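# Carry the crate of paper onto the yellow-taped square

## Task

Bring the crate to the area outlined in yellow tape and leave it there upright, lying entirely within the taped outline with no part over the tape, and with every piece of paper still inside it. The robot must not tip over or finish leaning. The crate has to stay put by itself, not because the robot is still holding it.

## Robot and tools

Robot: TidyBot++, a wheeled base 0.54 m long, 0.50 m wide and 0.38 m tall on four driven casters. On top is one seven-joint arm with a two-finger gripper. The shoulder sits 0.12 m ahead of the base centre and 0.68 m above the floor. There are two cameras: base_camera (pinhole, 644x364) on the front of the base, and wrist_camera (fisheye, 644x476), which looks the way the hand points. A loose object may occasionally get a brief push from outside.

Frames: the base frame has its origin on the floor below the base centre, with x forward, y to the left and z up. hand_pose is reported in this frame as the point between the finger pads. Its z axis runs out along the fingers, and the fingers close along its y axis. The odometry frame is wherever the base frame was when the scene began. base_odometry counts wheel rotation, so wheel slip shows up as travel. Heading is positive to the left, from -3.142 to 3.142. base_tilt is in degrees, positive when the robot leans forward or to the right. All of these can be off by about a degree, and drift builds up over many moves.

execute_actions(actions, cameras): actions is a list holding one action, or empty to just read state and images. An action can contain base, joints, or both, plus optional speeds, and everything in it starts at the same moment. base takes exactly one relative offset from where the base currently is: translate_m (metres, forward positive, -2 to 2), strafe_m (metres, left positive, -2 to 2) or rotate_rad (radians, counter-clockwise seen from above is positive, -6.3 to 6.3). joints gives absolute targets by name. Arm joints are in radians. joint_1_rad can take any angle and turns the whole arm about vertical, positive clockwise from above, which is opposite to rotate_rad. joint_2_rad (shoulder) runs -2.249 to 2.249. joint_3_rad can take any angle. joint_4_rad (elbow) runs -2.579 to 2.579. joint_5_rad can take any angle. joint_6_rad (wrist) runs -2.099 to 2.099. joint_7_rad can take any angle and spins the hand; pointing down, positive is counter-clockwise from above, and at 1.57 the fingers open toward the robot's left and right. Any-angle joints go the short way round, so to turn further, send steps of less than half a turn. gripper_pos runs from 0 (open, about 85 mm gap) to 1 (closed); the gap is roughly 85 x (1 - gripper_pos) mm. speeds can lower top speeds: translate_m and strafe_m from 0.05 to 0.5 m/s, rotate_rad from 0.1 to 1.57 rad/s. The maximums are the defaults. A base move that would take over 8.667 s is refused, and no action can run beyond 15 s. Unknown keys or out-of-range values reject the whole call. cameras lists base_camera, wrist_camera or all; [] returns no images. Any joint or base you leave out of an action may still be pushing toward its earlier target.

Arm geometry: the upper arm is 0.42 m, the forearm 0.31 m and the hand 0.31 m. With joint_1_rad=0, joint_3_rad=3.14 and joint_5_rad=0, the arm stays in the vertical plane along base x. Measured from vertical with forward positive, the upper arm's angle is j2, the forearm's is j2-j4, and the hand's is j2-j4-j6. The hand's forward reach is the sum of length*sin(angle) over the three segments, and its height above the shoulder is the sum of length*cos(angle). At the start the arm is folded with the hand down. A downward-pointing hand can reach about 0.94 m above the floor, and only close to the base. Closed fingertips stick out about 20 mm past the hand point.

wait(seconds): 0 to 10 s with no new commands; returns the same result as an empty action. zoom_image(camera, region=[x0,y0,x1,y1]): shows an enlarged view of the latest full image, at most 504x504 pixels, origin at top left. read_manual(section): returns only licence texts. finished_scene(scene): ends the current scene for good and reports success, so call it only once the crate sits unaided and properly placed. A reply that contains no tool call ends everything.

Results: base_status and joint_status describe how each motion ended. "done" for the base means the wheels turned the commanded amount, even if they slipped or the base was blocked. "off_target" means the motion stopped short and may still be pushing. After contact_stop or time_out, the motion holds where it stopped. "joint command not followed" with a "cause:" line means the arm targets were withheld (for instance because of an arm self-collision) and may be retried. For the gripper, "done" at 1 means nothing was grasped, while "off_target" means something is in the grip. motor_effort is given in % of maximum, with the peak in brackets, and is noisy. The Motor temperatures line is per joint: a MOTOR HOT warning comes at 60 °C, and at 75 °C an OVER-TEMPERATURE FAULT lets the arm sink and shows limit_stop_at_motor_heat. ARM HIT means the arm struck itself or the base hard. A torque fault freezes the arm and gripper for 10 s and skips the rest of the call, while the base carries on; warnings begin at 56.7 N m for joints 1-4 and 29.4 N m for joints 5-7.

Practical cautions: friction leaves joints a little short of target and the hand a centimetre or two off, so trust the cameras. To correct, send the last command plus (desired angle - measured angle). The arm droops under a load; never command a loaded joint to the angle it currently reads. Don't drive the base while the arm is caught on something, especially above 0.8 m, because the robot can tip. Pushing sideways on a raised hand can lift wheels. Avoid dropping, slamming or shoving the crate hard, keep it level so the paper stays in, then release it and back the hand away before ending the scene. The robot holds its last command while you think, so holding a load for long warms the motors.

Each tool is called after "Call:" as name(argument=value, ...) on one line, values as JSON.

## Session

Call:
execute_actions(actions=[])

Scene clock: 0.00 s.
Motor temperatures (°C, as the motors report them): [40 35 32 36 35 41 43]
base_odometry: x=+0.000 y=+0.000 heading=+0.000 (m, m, rad; odometry frame)
base_tilt: forward=+0.1 right=+0.0 (deg)
base_status: not commanded
joint_positions: joint_1_rad=+0.022 joint_2_rad=-0.369 joint_3_rad=+3.147 joint_4_rad=-2.525 joint_5_rad=+0.010 joint_6_rad=-0.849 joint_7_rad=+1.554 gripper_pos=+0.000
joint_status: not commanded
motor_effort: joint_1_rad=+0 joint_2_rad=+1 joint_3_rad=+0 joint_4_rad=+12 joint_5_rad=-1 joint_6_rad=+0 joint_7_rad=-2 (%)
hand_pose: x=+0.2715 y=-0.0049 z=+0.5921 quat_wxyz=(+0.003, +0.997, -0.019, +0.068) (m; base frame)
pictures: base_camera, wrist_camera
Images, in order (width x height): base_camera 644x364, wrist_camera 644x476.

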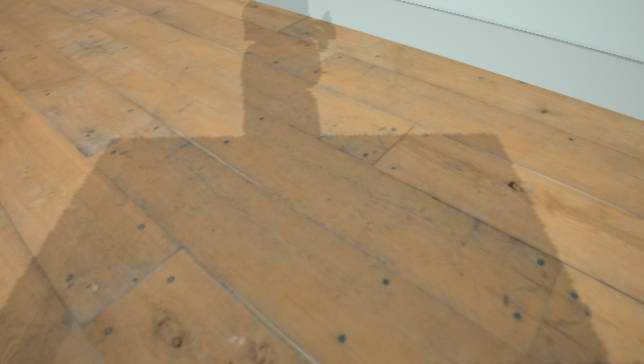

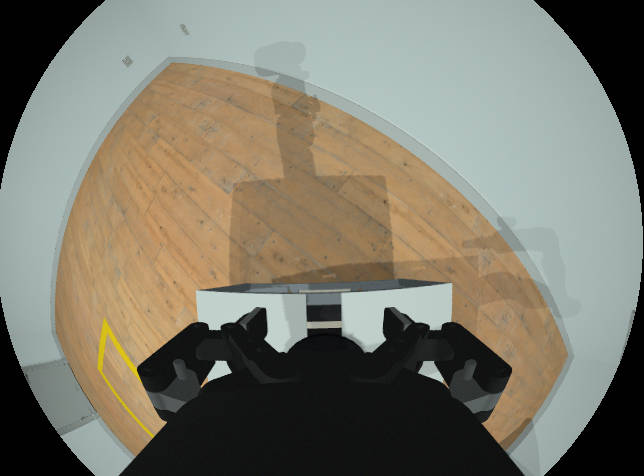

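Call:
execute_actions(actions=[{"base": {"rotate_rad": 2.5}, "joints": {"joint_1_rad": 0.0, "joint_2_rad": -0.1, "joint_4_rad": -2.0, "joint_6_rad": -0.65}}])

Scene clock: 7.23 s.
Motor temperatures (°C, as the motors report them): [40 35 32 36 35 41 43]
base_odometry: x=+0.000 y=+0.000 heading=+2.499 (m, m, rad; odometry frame)
base_tilt: forward=+0.1 right=+0.0 (deg)
base_status: done
joint_positions: joint_1_rad=+0.014 joint_2_rad=-0.112 joint_3_rad=+3.147 joint_4_rad=-2.014 joint_5_rad=+0.010 joint_6_rad=-0.671 joint_7_rad=+1.554 gripper_pos=+0.000
joint_status: all done
motor_effort: joint_1_rad=+0(2) joint_2_rad=-13(15) joint_3_rad=+0(2) joint_4_rad=+18(17) joint_5_rad=-1(1) joint_6_rad=+4(4) joint_7_rad=-1(1) (%)
hand_pose: x=+0.5369 y=-0.0086 z=+0.7355 quat_wxyz=(+0.004, +0.960, -0.015, +0.281) (m; base frame)
pictures: base_camera, wrist_camera
Images, in order (width x height): base_camera 644x364, wrist_camera 644x476.

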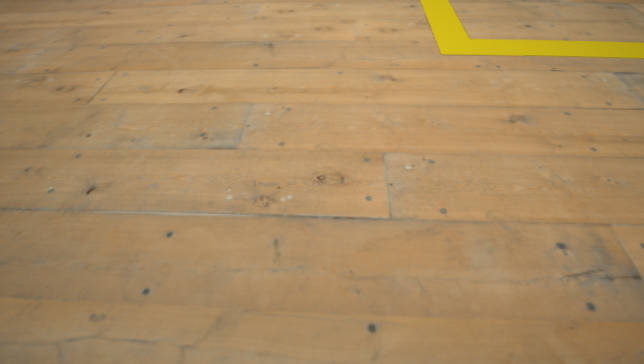

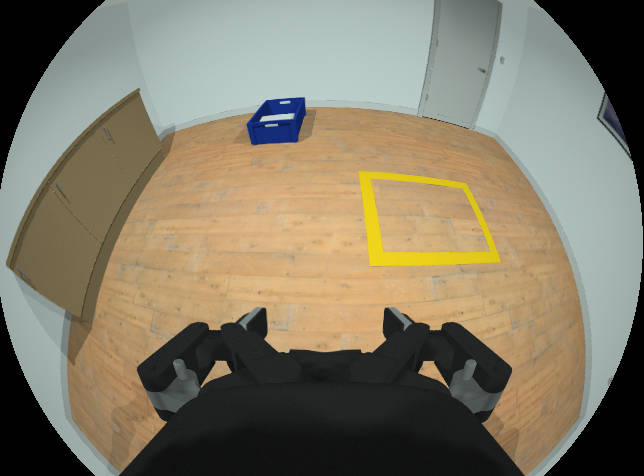

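Call:
zoom_image(camera="wrist_camera", region=[225, 80, 335, 160])

Call:
zoom_image(camera="wrist_camera", region=[345, 155, 515, 280])

Call:
zoom_image(camera="base_camera", region=[400, 0, 644, 80])

Region (225, 80, 335, 160) of wrist_camera's 644x476 image, scaled by 4.582; it fills the top 367 rows of this view, and the rest is white.

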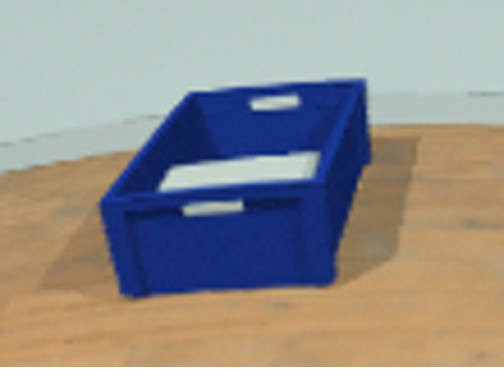

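Region (345, 155, 515, 280) of wrist_camera's 644x476 image, scaled by 2.965; it fills the top 371 rows of this view, and the rest is white.

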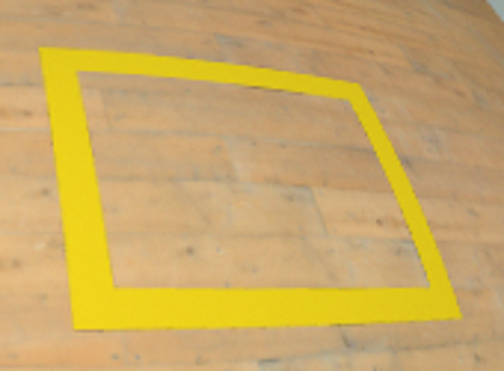

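Region (400, 0, 644, 80) of base_camera's 644x364 image, scaled by 2.066; it fills the top 165 rows of this view, and the rest is white.

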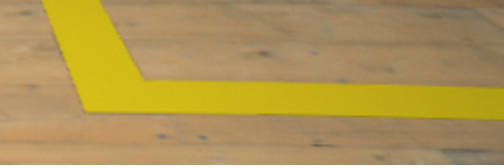

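Call:
execute_actions(actions=[{"base": {"rotate_rad": -0.144}}], cameras=[])

Call:
execute_actions(actions=[{"base": {"translate_m": 1.3}, "joints": {"joint_1_rad": 0.165, "joint_2_rad": 1.515, "joint_3_rad": 3.14, "joint_4_rad": -2.015, "joint_5_rad": 0.0, "joint_6_rad": 1.96, "joint_7_rad": 3.158, "gripper_pos": 0.56}}])

Scene clock: 89.03 s.
Motor temperatures (°C, as the motors report them): [40 35 32 36 35 41 43]
base_odometry: x=+0.000 y=+0.000 heading=+2.356 (m, m, rad; odometry frame)
base_tilt: forward=+0.1 right=+0.1 (deg)
base_status: done
joint_positions: joint_1_rad=+0.012 joint_2_rad=-0.112 joint_3_rad=+3.150 joint_4_rad=-2.014 joint_5_rad=+0.010 joint_6_rad=-0.671 joint_7_rad=+1.554 gripper_pos=+0.000
joint_status: not commanded
motor_effort: joint_1_rad=+0(2) joint_2_rad=-13(13) joint_3_rad=+0(2) joint_4_rad=+18(17) joint_5_rad=-1(1) joint_6_rad=+5(4) joint_7_rad=-1(1) (%)
hand_pose: x=+0.5370 y=-0.0088 z=+0.7355 quat_wxyz=(+0.004, +0.960, -0.015, +0.281) (m; base frame)
pictures: none
No camera images: the call's "cameras" was empty. Leave "cameras" out to get every camera's image.

Scene clock: 93.00 s.
Motor temperatures (°C, as the motors report them): [40 35 32 36 35 41 43]
base_odometry: x=-0.920 y=+0.918 heading=+2.357 (m, m, rad; odometry frame)
base_tilt: forward=+0.2 right=+0.1 (deg)
base_status: done
joint_positions: joint_1_rad=+0.143 joint_2_rad=+1.493 joint_3_rad=+3.150 joint_4_rad=-2.014 joint_5_rad=+0.010 joint_6_rad=+1.934 joint_7_rad=+3.135 gripper_pos=+0.560
joint_status: all done
motor_effort: joint_1_rad=+0(0) joint_2_rad=-34(37) joint_3_rad=-1(1) joint_4_rad=+0(18) joint_5_rad=-1(0) joint_6_rad=+7(7) joint_7_rad=-1(2) (%)
hand_pose: x=+0.7313 y=-0.0864 z=+0.4200 quat_wxyz=(+0.531, +0.534, +0.465, +0.465) (m; base frame)
pictures: base_camera, wrist_camera
Images, in order (width x height): base_camera 644x364, wrist_camera 644x476.

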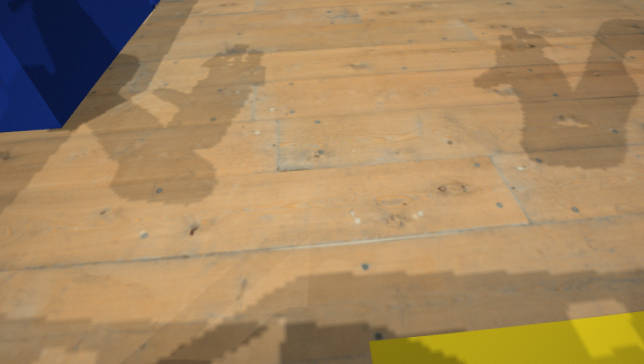

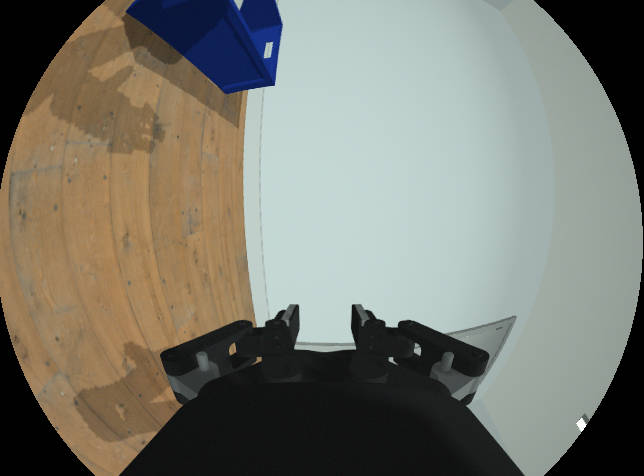

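Call:
zoom_image(camera="base_camera", region=[0, 0, 200, 150])

Call:
zoom_image(camera="base_camera", region=[344, 290, 644, 364])

Region (0, 0, 200, 150) of base_camera's 644x364 image, scaled by 2.520; it fills the top 378 rows of this view, and the rest is white.

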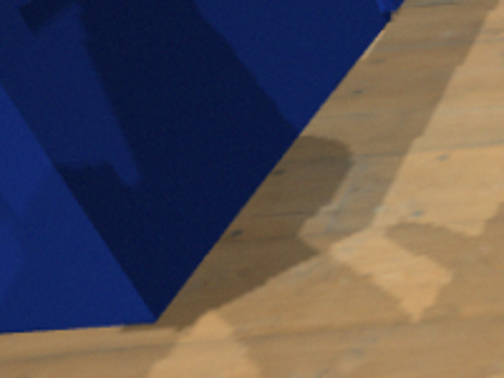

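Region (344, 290, 644, 364) of base_camera's 644x364 image, scaled by 1.680; it fills the top 124 rows of this view, and the rest is white.

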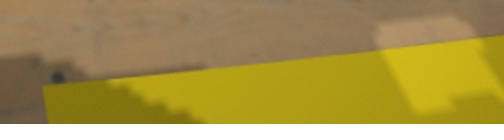

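Call:
execute_actions(actions=[{"base": {"rotate_rad": 0.84}, "joints": {"joint_2_rad": 2.015, "joint_4_rad": -1.495}}])

Call:
zoom_image(camera="wrist_camera", region=[230, 150, 430, 350])

Scene clock: 112.63 s.
Motor temperatures (°C, as the motors report them): [40 35 32 36 35 41 43]
base_odometry: x=-0.920 y=+0.918 heading=-3.087 (m, m, rad; odometry frame)
base_tilt: forward=+0.2 right=+0.0 (deg)
base_status: done
joint_positions: joint_1_rad=+0.153 joint_2_rad=+2.004 joint_3_rad=+3.141 joint_4_rad=-1.519 joint_5_rad=+0.010 joint_6_rad=+1.934 joint_7_rad=+3.135 gripper_pos=+0.560
joint_status: all done
motor_effort: joint_1_rad=+0(6) joint_2_rad=-31(34) joint_3_rad=-1(3) joint_4_rad=+0(1) joint_5_rad=-1(2) joint_6_rad=+7(8) joint_7_rad=-1(2) (%)
hand_pose: x=+0.6889 y=-0.0834 z=+0.2077 quat_wxyz=(+0.527, +0.542, +0.464, +0.461) (m; base frame)
pictures: base_camera, wrist_camera
Images, in order (width x height): base_camera 644x364, wrist_camera 644x476.

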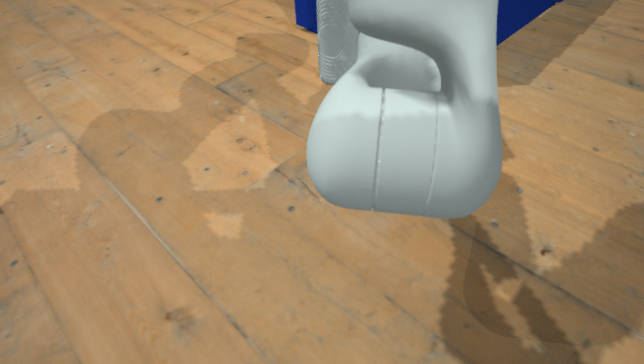

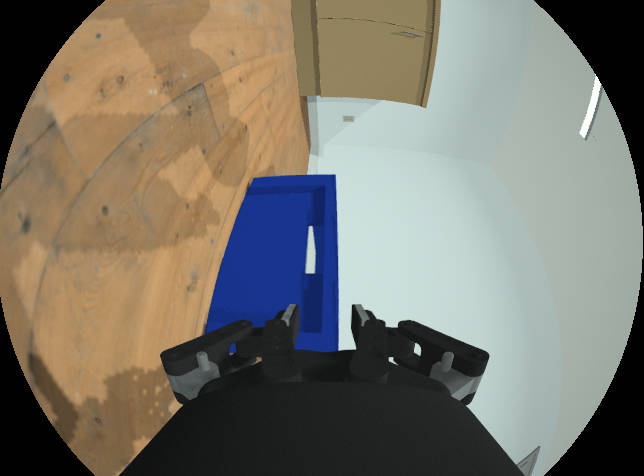

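Region (230, 150, 430, 350) of wrist_camera's 644x476 image, scaled by 2.520.

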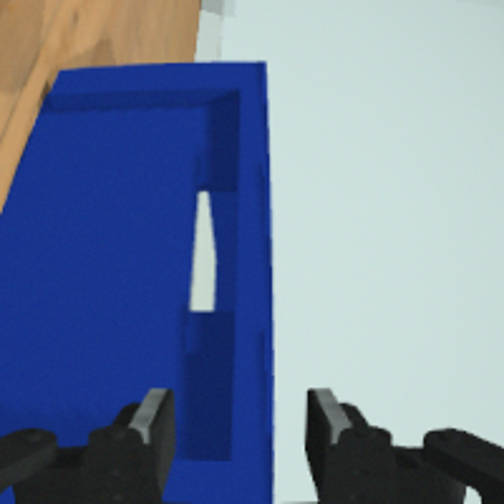

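Call:
execute_actions(actions=[{"base": {"translate_m": 0.135}, "joints": {"joint_6_rad": 1.98}, "speeds": {"translate_m": 0.25}}], cameras=["wrist_camera"])

Call:
zoom_image(camera="wrist_camera", region=[230, 150, 430, 350])

Scene clock: 133.00 s.
Motor temperatures (°C, as the motors report them): [40 35 32 36 35 41 43]
base_odometry: x=-1.055 y=+0.911 heading=-3.086 (m, m, rad; odometry frame)
base_tilt: forward=+0.2 right=+0.0 (deg)
base_status: done
joint_positions: joint_1_rad=+0.153 joint_2_rad=+2.005 joint_3_rad=+3.141 joint_4_rad=-1.511 joint_5_rad=+0.010 joint_6_rad=+1.954 joint_7_rad=+3.135 gripper_pos=+0.560
joint_status: all done
motor_effort: joint_1_rad=+0(2) joint_2_rad=-31(33) joint_3_rad=-1(2) joint_4_rad=+0(1) joint_5_rad=-1(0) joint_6_rad=+7(7) joint_7_rad=-2(1) (%)
hand_pose: x=+0.6908 y=-0.0837 z=+0.2147 quat_wxyz=(+0.534, +0.535, +0.458, +0.467) (m; base frame)
pictures: wrist_camera
Images, in order (width x height): wrist_camera 644x476.

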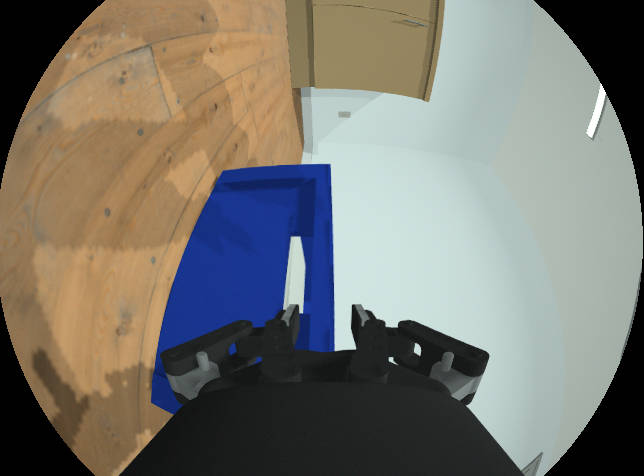

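Region (230, 150, 430, 350) of wrist_camera's 644x476 image, scaled by 2.520.

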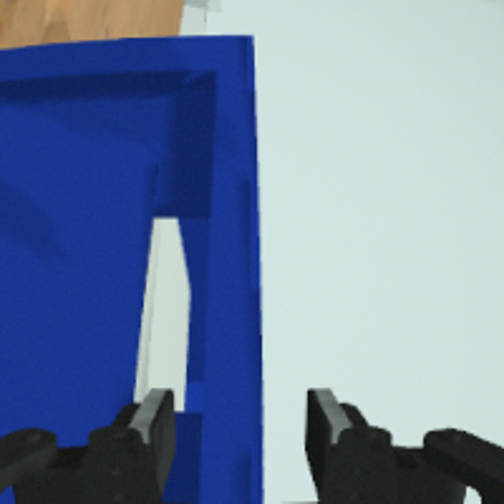

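Call:
execute_actions(actions=[{"base": {"translate_m": 0.098}, "joints": {"joint_1_rad": 0.115, "gripper_pos": 0.53}, "speeds": {"translate_m": 0.12}}], cameras=["wrist_camera"])

Call:
zoom_image(camera="wrist_camera", region=[230, 200, 410, 380])

Scene clock: 155.73 s.
Motor temperatures (°C, as the motors report them): [40 36 32 36 35 41 43]
base_odometry: x=-1.153 y=+0.905 heading=-3.085 (m, m, rad; odometry frame)
base_tilt: forward=+0.2 right=+0.1 (deg)
base_status: done
joint_positions: joint_1_rad=+0.126 joint_2_rad=+2.006 joint_3_rad=+3.141 joint_4_rad=-1.511 joint_5_rad=+0.010 joint_6_rad=+1.954 joint_7_rad=+3.135 gripper_pos=+0.530
joint_status: all done
motor_effort: joint_1_rad=-1(3) joint_2_rad=-31(34) joint_3_rad=-1(2) joint_4_rad=+0(1) joint_5_rad=+0(0) joint_6_rad=+6(8) joint_7_rad=-2(2) (%)
hand_pose: x=+0.6925 y=-0.0685 z=+0.2142 quat_wxyz=(+0.528, +0.529, +0.465, +0.474) (m; base frame)
pictures: wrist_camera
Images, in order (width x height): wrist_camera 644x476.

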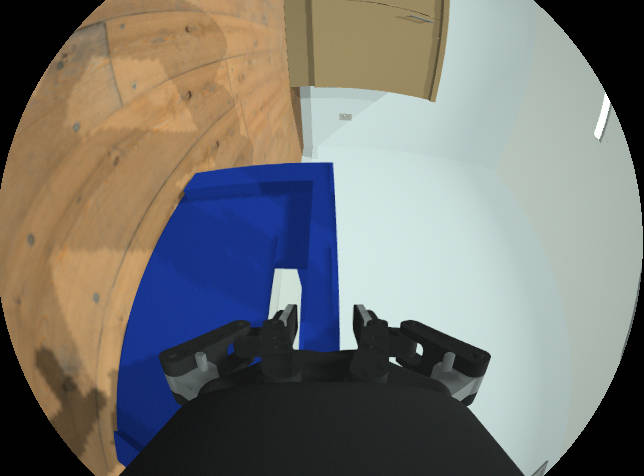

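Region (230, 200, 410, 380) of wrist_camera's 644x476 image, scaled by 2.800.

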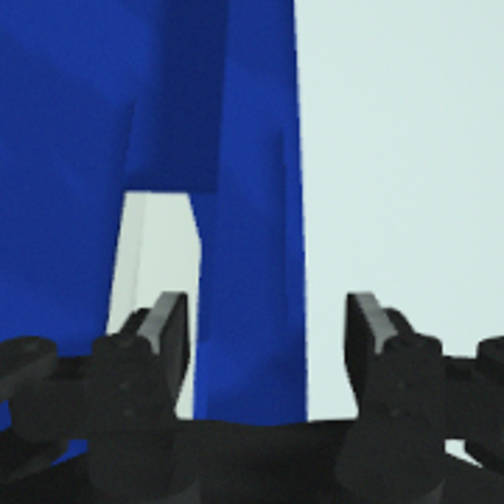

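Call:
execute_actions(actions=[{"joints": {"gripper_pos": 1.0}}])

Scene clock: 159.77 s.
Motor temperatures (°C, as the motors report them): [40 36 32 36 35 41 43]
base_odometry: x=-1.153 y=+0.905 heading=-3.085 (m, m, rad; odometry frame)
base_tilt: forward=+0.1 right=+0.1 (deg)
base_status: not commanded
joint_positions: joint_1_rad=+0.126 joint_2_rad=+2.009 joint_3_rad=+3.141 joint_4_rad=-1.510 joint_5_rad=+0.010 joint_6_rad=+1.952 joint_7_rad=+3.135 gripper_pos=+0.769
joint_status: gripper_pos off_target (ended at +0.769, target +1.000)
motor_effort: joint_1_rad=+1(1) joint_2_rad=-31(39) joint_3_rad=+0(1) joint_4_rad=+0(2) joint_5_rad=-1(1) joint_6_rad=+9(19) joint_7_rad=-1(1) (%)
hand_pose: x=+0.6912 y=-0.0684 z=+0.2121 quat_wxyz=(+0.527, +0.530, +0.466, +0.473) (m; base frame)
pictures: base_camera, wrist_camera
Images, in order (width x height): base_camera 644x364, wrist_camera 644x476.

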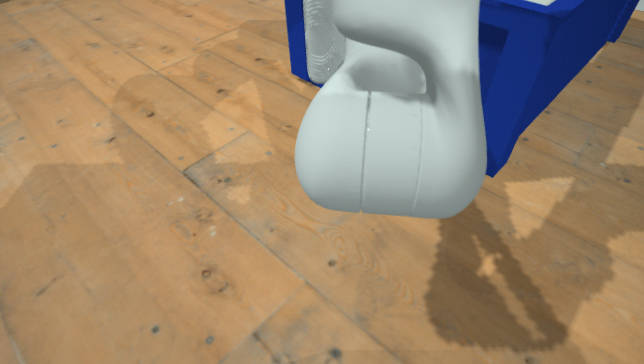

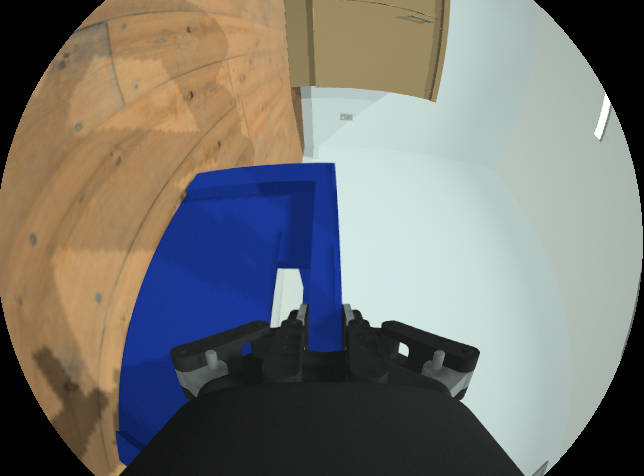

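Call:
execute_actions(actions=[{"base": {"translate_m": -1.47}, "speeds": {"translate_m": 0.35}}])

Scene clock: 185.43 s.
Motor temperatures (°C, as the motors report them): [40 36 32 36 35 41 43]
base_odometry: x=+0.314 y=+0.990 heading=-3.084 (m, m, rad; odometry frame)
base_tilt: forward=+0.2 right=+0.1 (deg)
base_status: done
joint_positions: joint_1_rad=+0.121 joint_2_rad=+2.003 joint_3_rad=+3.141 joint_4_rad=-1.478 joint_5_rad=+0.010 joint_6_rad=+1.920 joint_7_rad=+3.135 gripper_pos=+0.773
joint_status: not commanded
motor_effort: joint_1_rad=+2(6) joint_2_rad=-31(34) joint_3_rad=-1(3) joint_4_rad=-1(7) joint_5_rad=-3(3) joint_6_rad=+12(21) joint_7_rad=-2(0) (%)
hand_pose: x=+0.7038 y=-0.0666 z=+0.2121 quat_wxyz=(+0.527, +0.527, +0.466, +0.476) (m; base frame)
pictures: base_camera, wrist_camera
Images, in order (width x height): base_camera 644x364, wrist_camera 644x476.

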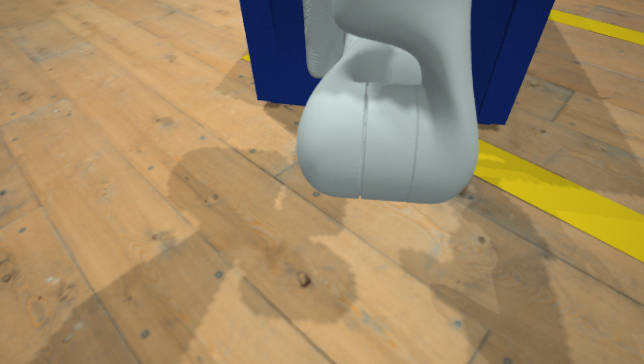

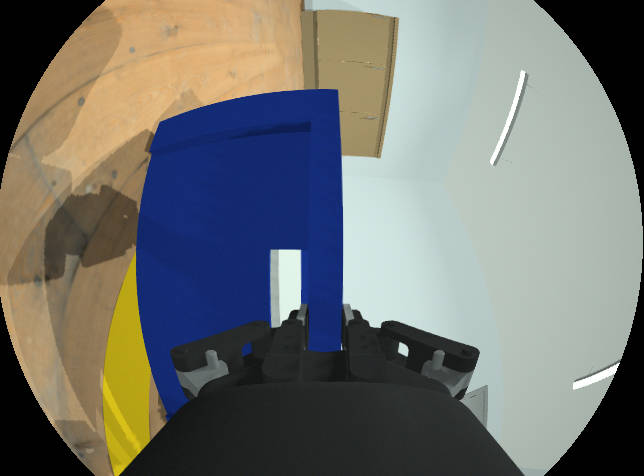

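Call:
zoom_image(camera="base_camera", region=[460, 0, 644, 280])

Call:
zoom_image(camera="base_camera", region=[220, 30, 320, 120])

Region (460, 0, 644, 280) of base_camera's 644x364 image, scaled by 1.800; it fills the left 331 columns of this view, and the rest is white.

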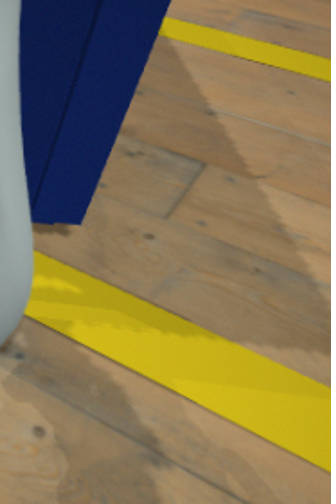

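Region (220, 30, 320, 120) of base_camera's 644x364 image, scaled by 5.040; it fills the top 454 rows of this view, and the rest is white.

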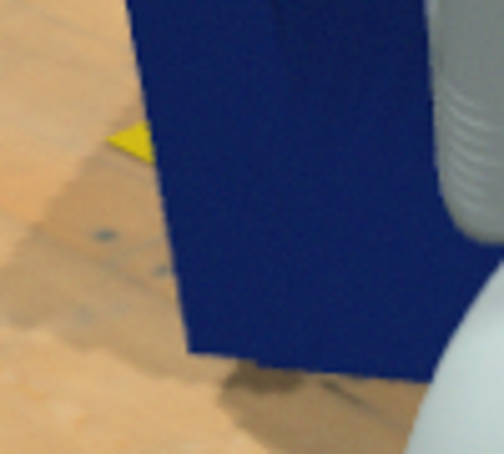

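Call:
execute_actions(actions=[{"base": {"translate_m": -0.11}, "speeds": {"translate_m": 0.3}}], cameras=[])

Call:
execute_actions(actions=[{"base": {"strafe_m": -0.6}, "speeds": {"strafe_m": 0.25}}])

Scene clock: 215.50 s.
Motor temperatures (°C, as the motors report them): [40 36 32 36 35 41 43]
base_odometry: x=+0.424 y=+0.997 heading=-3.083 (m, m, rad; odometry frame)
base_tilt: forward=+0.2 right=+0.0 (deg)
base_status: done
joint_positions: joint_1_rad=+0.118 joint_2_rad=+2.005 joint_3_rad=+3.141 joint_4_rad=-1.476 joint_5_rad=+0.010 joint_6_rad=+1.921 joint_7_rad=+3.135 gripper_pos=+0.773
joint_status: not commanded
motor_effort: joint_1_rad=+3(5) joint_2_rad=-31(36) joint_3_rad=-1(3) joint_4_rad=-1(6) joint_5_rad=-3(5) joint_6_rad=+12(21) joint_7_rad=-2(2) (%)
hand_pose: x=+0.7040 y=-0.0652 z=+0.2121 quat_wxyz=(+0.527, +0.526, +0.467, +0.477) (m; base frame)
pictures: none
No camera images: the call's "cameras" was empty. Leave "cameras" out to get every camera's image.

Scene clock: 218.77 s.
Motor temperatures (°C, as the motors report them): [40 36 32 36 35 41 43]
base_odometry: x=+0.389 y=+1.596 heading=-3.083 (m, m, rad; odometry frame)
base_tilt: forward=+0.2 right=+0.1 (deg)
base_status: done
joint_positions: joint_1_rad=+0.040 joint_2_rad=+2.011 joint_3_rad=+3.125 joint_4_rad=-1.485 joint_5_rad=+0.051 joint_6_rad=+1.939 joint_7_rad=+3.145 gripper_pos=+0.773
joint_status: not commanded
motor_effort: joint_1_rad=+14(19) joint_2_rad=-34(35) joint_3_rad=+1(4) joint_4_rad=+1(2) joint_5_rad=-10(14) joint_6_rad=+13(13) joint_7_rad=-3(3) (%)
hand_pose: x=+0.7018 y=-0.0042 z=+0.2124 quat_wxyz=(+0.496, +0.504, +0.489, +0.511) (m; base frame)
pictures: base_camera, wrist_camera
Images, in order (width x height): base_camera 644x364, wrist_camera 644x476.

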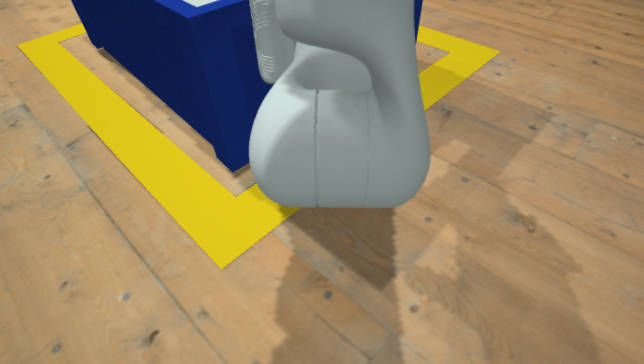

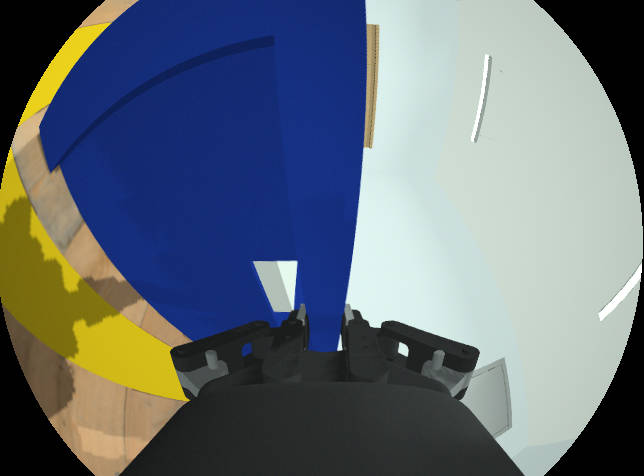

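Call:
zoom_image(camera="base_camera", region=[170, 120, 310, 280])

Call:
zoom_image(camera="base_camera", region=[10, 10, 150, 100])

Call:
zoom_image(camera="base_camera", region=[390, 0, 520, 120])

Region (170, 120, 310, 280) of base_camera's 644x364 image, scaled by 3.150; it fills the left 441 columns of this view, and the rest is white.

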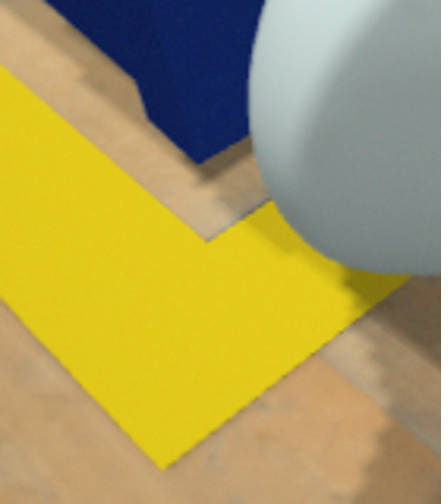

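Region (10, 10, 150, 100) of base_camera's 644x364 image, scaled by 3.600; it fills the top 324 rows of this view, and the rest is white.

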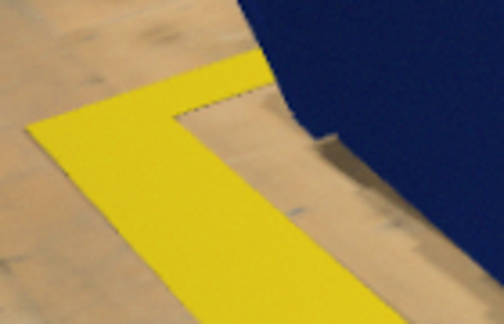

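Region (390, 0, 520, 120) of base_camera's 644x364 image, scaled by 3.877; it fills the top 465 rows of this view, and the rest is white.

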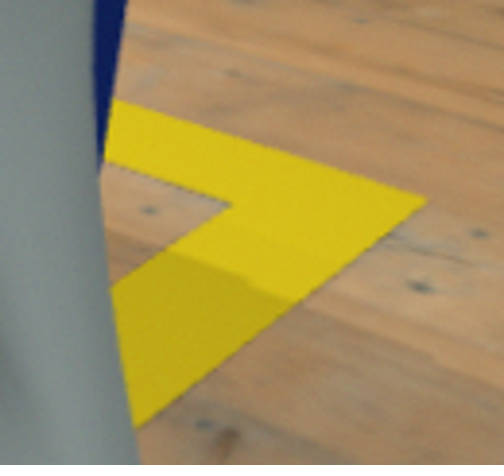

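Call:
execute_actions(actions=[{"base": {"translate_m": 0.085}, "joints": {"joint_1_rad": -0.005, "joint_3_rad": 3.125, "joint_5_rad": 0.08}, "speeds": {"translate_m": 0.12}}])

Scene clock: 236.77 s.
Motor temperatures (°C, as the motors report them): [40 36 32 36 35 41 43]
base_odometry: x=+0.304 y=+1.591 heading=-3.083 (m, m, rad; odometry frame)
base_tilt: forward=+0.2 right=+0.1 (deg)
base_status: done
joint_positions: joint_1_rad=+0.040 joint_2_rad=+2.042 joint_3_rad=+3.130 joint_4_rad=-1.523 joint_5_rad=+0.051 joint_6_rad=+2.018 joint_7_rad=+3.145 gripper_pos=+0.773
joint_status: joint_1_rad off_target (ended at +0.040, target -0.005); the others done
motor_effort: joint_1_rad=-6(14) joint_2_rad=-33(39) joint_3_rad=-4(5) joint_4_rad=+2(8) joint_5_rad=+2(10) joint_6_rad=+6(14) joint_7_rad=-1(2) (%)
hand_pose: x=+0.6761 y=-0.0047 z=+0.2121 quat_wxyz=(+0.499, +0.500, +0.487, +0.514) (m; base frame)
pictures: base_camera, wrist_camera
Images, in order (width x height): base_camera 644x364, wrist_camera 644x476.

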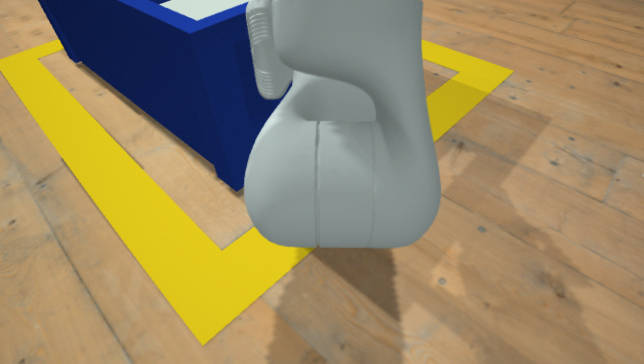

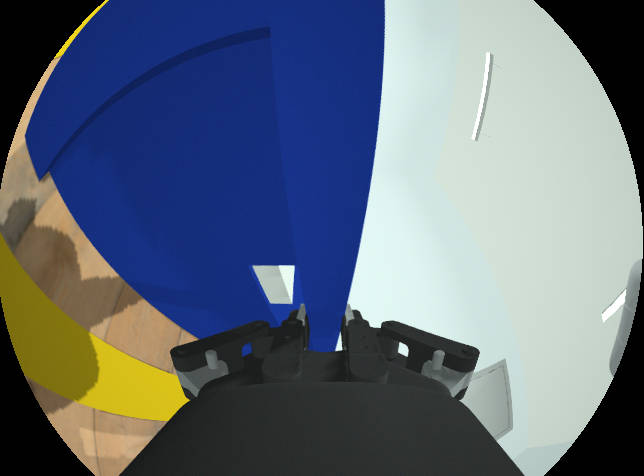

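Call:
zoom_image(camera="base_camera", region=[170, 140, 290, 270])

Call:
zoom_image(camera="base_camera", region=[0, 20, 140, 110])

Region (170, 140, 290, 270) of base_camera's 644x364 image, scaled by 3.877; it fills the left 465 columns of this view, and the rest is white.

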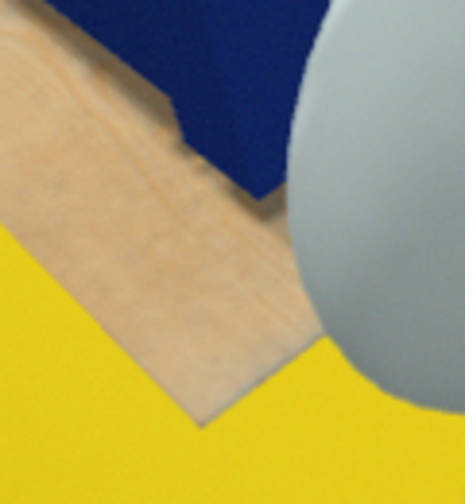

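Region (0, 20, 140, 110) of base_camera's 644x364 image, scaled by 3.600; it fills the top 324 rows of this view, and the rest is white.

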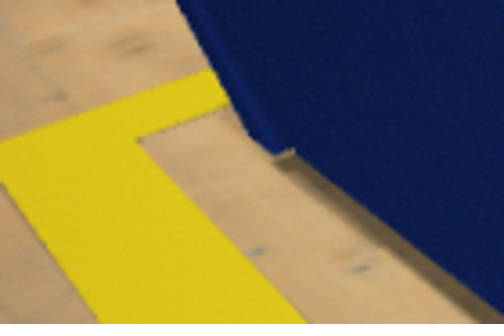

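Call:
execute_actions(actions=[{"joints": {"joint_1_rad": 0.04, "joint_2_rad": 2.042, "joint_3_rad": 3.13, "joint_4_rad": -1.523, "joint_5_rad": 0.051, "joint_6_rad": 2.018, "joint_7_rad": 3.145, "gripper_pos": 0.56}}], cameras=["wrist_camera"])

Scene clock: 251.77 s.
Motor temperatures (°C, as the motors report them): [40 36 32 36 35 41 43]
base_odometry: x=+0.304 y=+1.591 heading=-3.083 (m, m, rad; odometry frame)
base_tilt: forward=+0.2 right=+0.0 (deg)
base_status: not commanded
joint_positions: joint_1_rad=+0.041 joint_2_rad=+2.043 joint_3_rad=+3.130 joint_4_rad=-1.523 joint_5_rad=+0.051 joint_6_rad=+2.017 joint_7_rad=+3.145 gripper_pos=+0.560
joint_status: all done
motor_effort: joint_1_rad=+0(5) joint_2_rad=-29(34) joint_3_rad=-1(4) joint_4_rad=-1(3) joint_5_rad=+0(2) joint_6_rad=+8(11) joint_7_rad=-2(1) (%)
hand_pose: x=+0.6757 y=-0.0050 z=+0.2115 quat_wxyz=(+0.499, +0.501, +0.487, +0.513) (m; base frame)
pictures: wrist_camera
Images, in order (width x height): wrist_camera 644x476.

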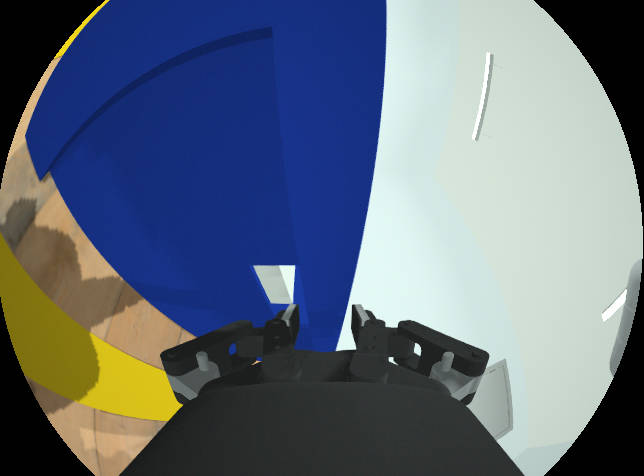

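Call:
execute_actions(actions=[{"base": {"translate_m": -0.13}}])

Scene clock: 254.37 s.
Motor temperatures (°C, as the motors report them): [40 36 32 36 35 41 43]
base_odometry: x=+0.434 y=+1.599 heading=-3.083 (m, m, rad; odometry frame)
base_tilt: forward=+0.1 right=+0.1 (deg)
base_status: done
joint_positions: joint_1_rad=+0.041 joint_2_rad=+2.043 joint_3_rad=+3.130 joint_4_rad=-1.523 joint_5_rad=+0.051 joint_6_rad=+2.017 joint_7_rad=+3.145 gripper_pos=+0.560
joint_status: not commanded
motor_effort: joint_1_rad=+0(3) joint_2_rad=-29(32) joint_3_rad=-1(2) joint_4_rad=-1(2) joint_5_rad=+0(0) joint_6_rad=+8(8) joint_7_rad=-2(1) (%)
hand_pose: x=+0.6755 y=-0.0050 z=+0.2112 quat_wxyz=(+0.498, +0.501, +0.487, +0.513) (m; base frame)
pictures: base_camera, wrist_camera
Images, in order (width x height): base_camera 644x364, wrist_camera 644x476.

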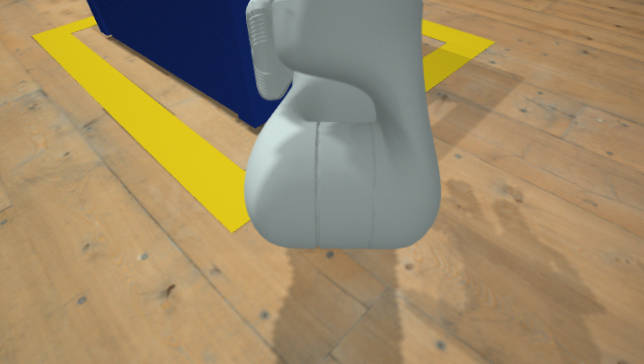

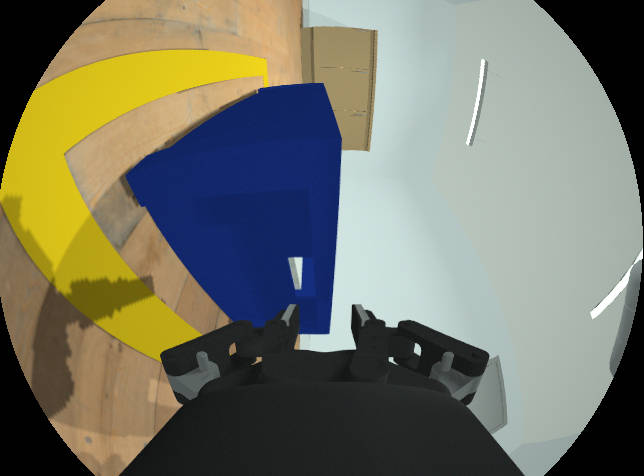

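Call:
finished_scene(scene=2)

The scene is finished: the task was done.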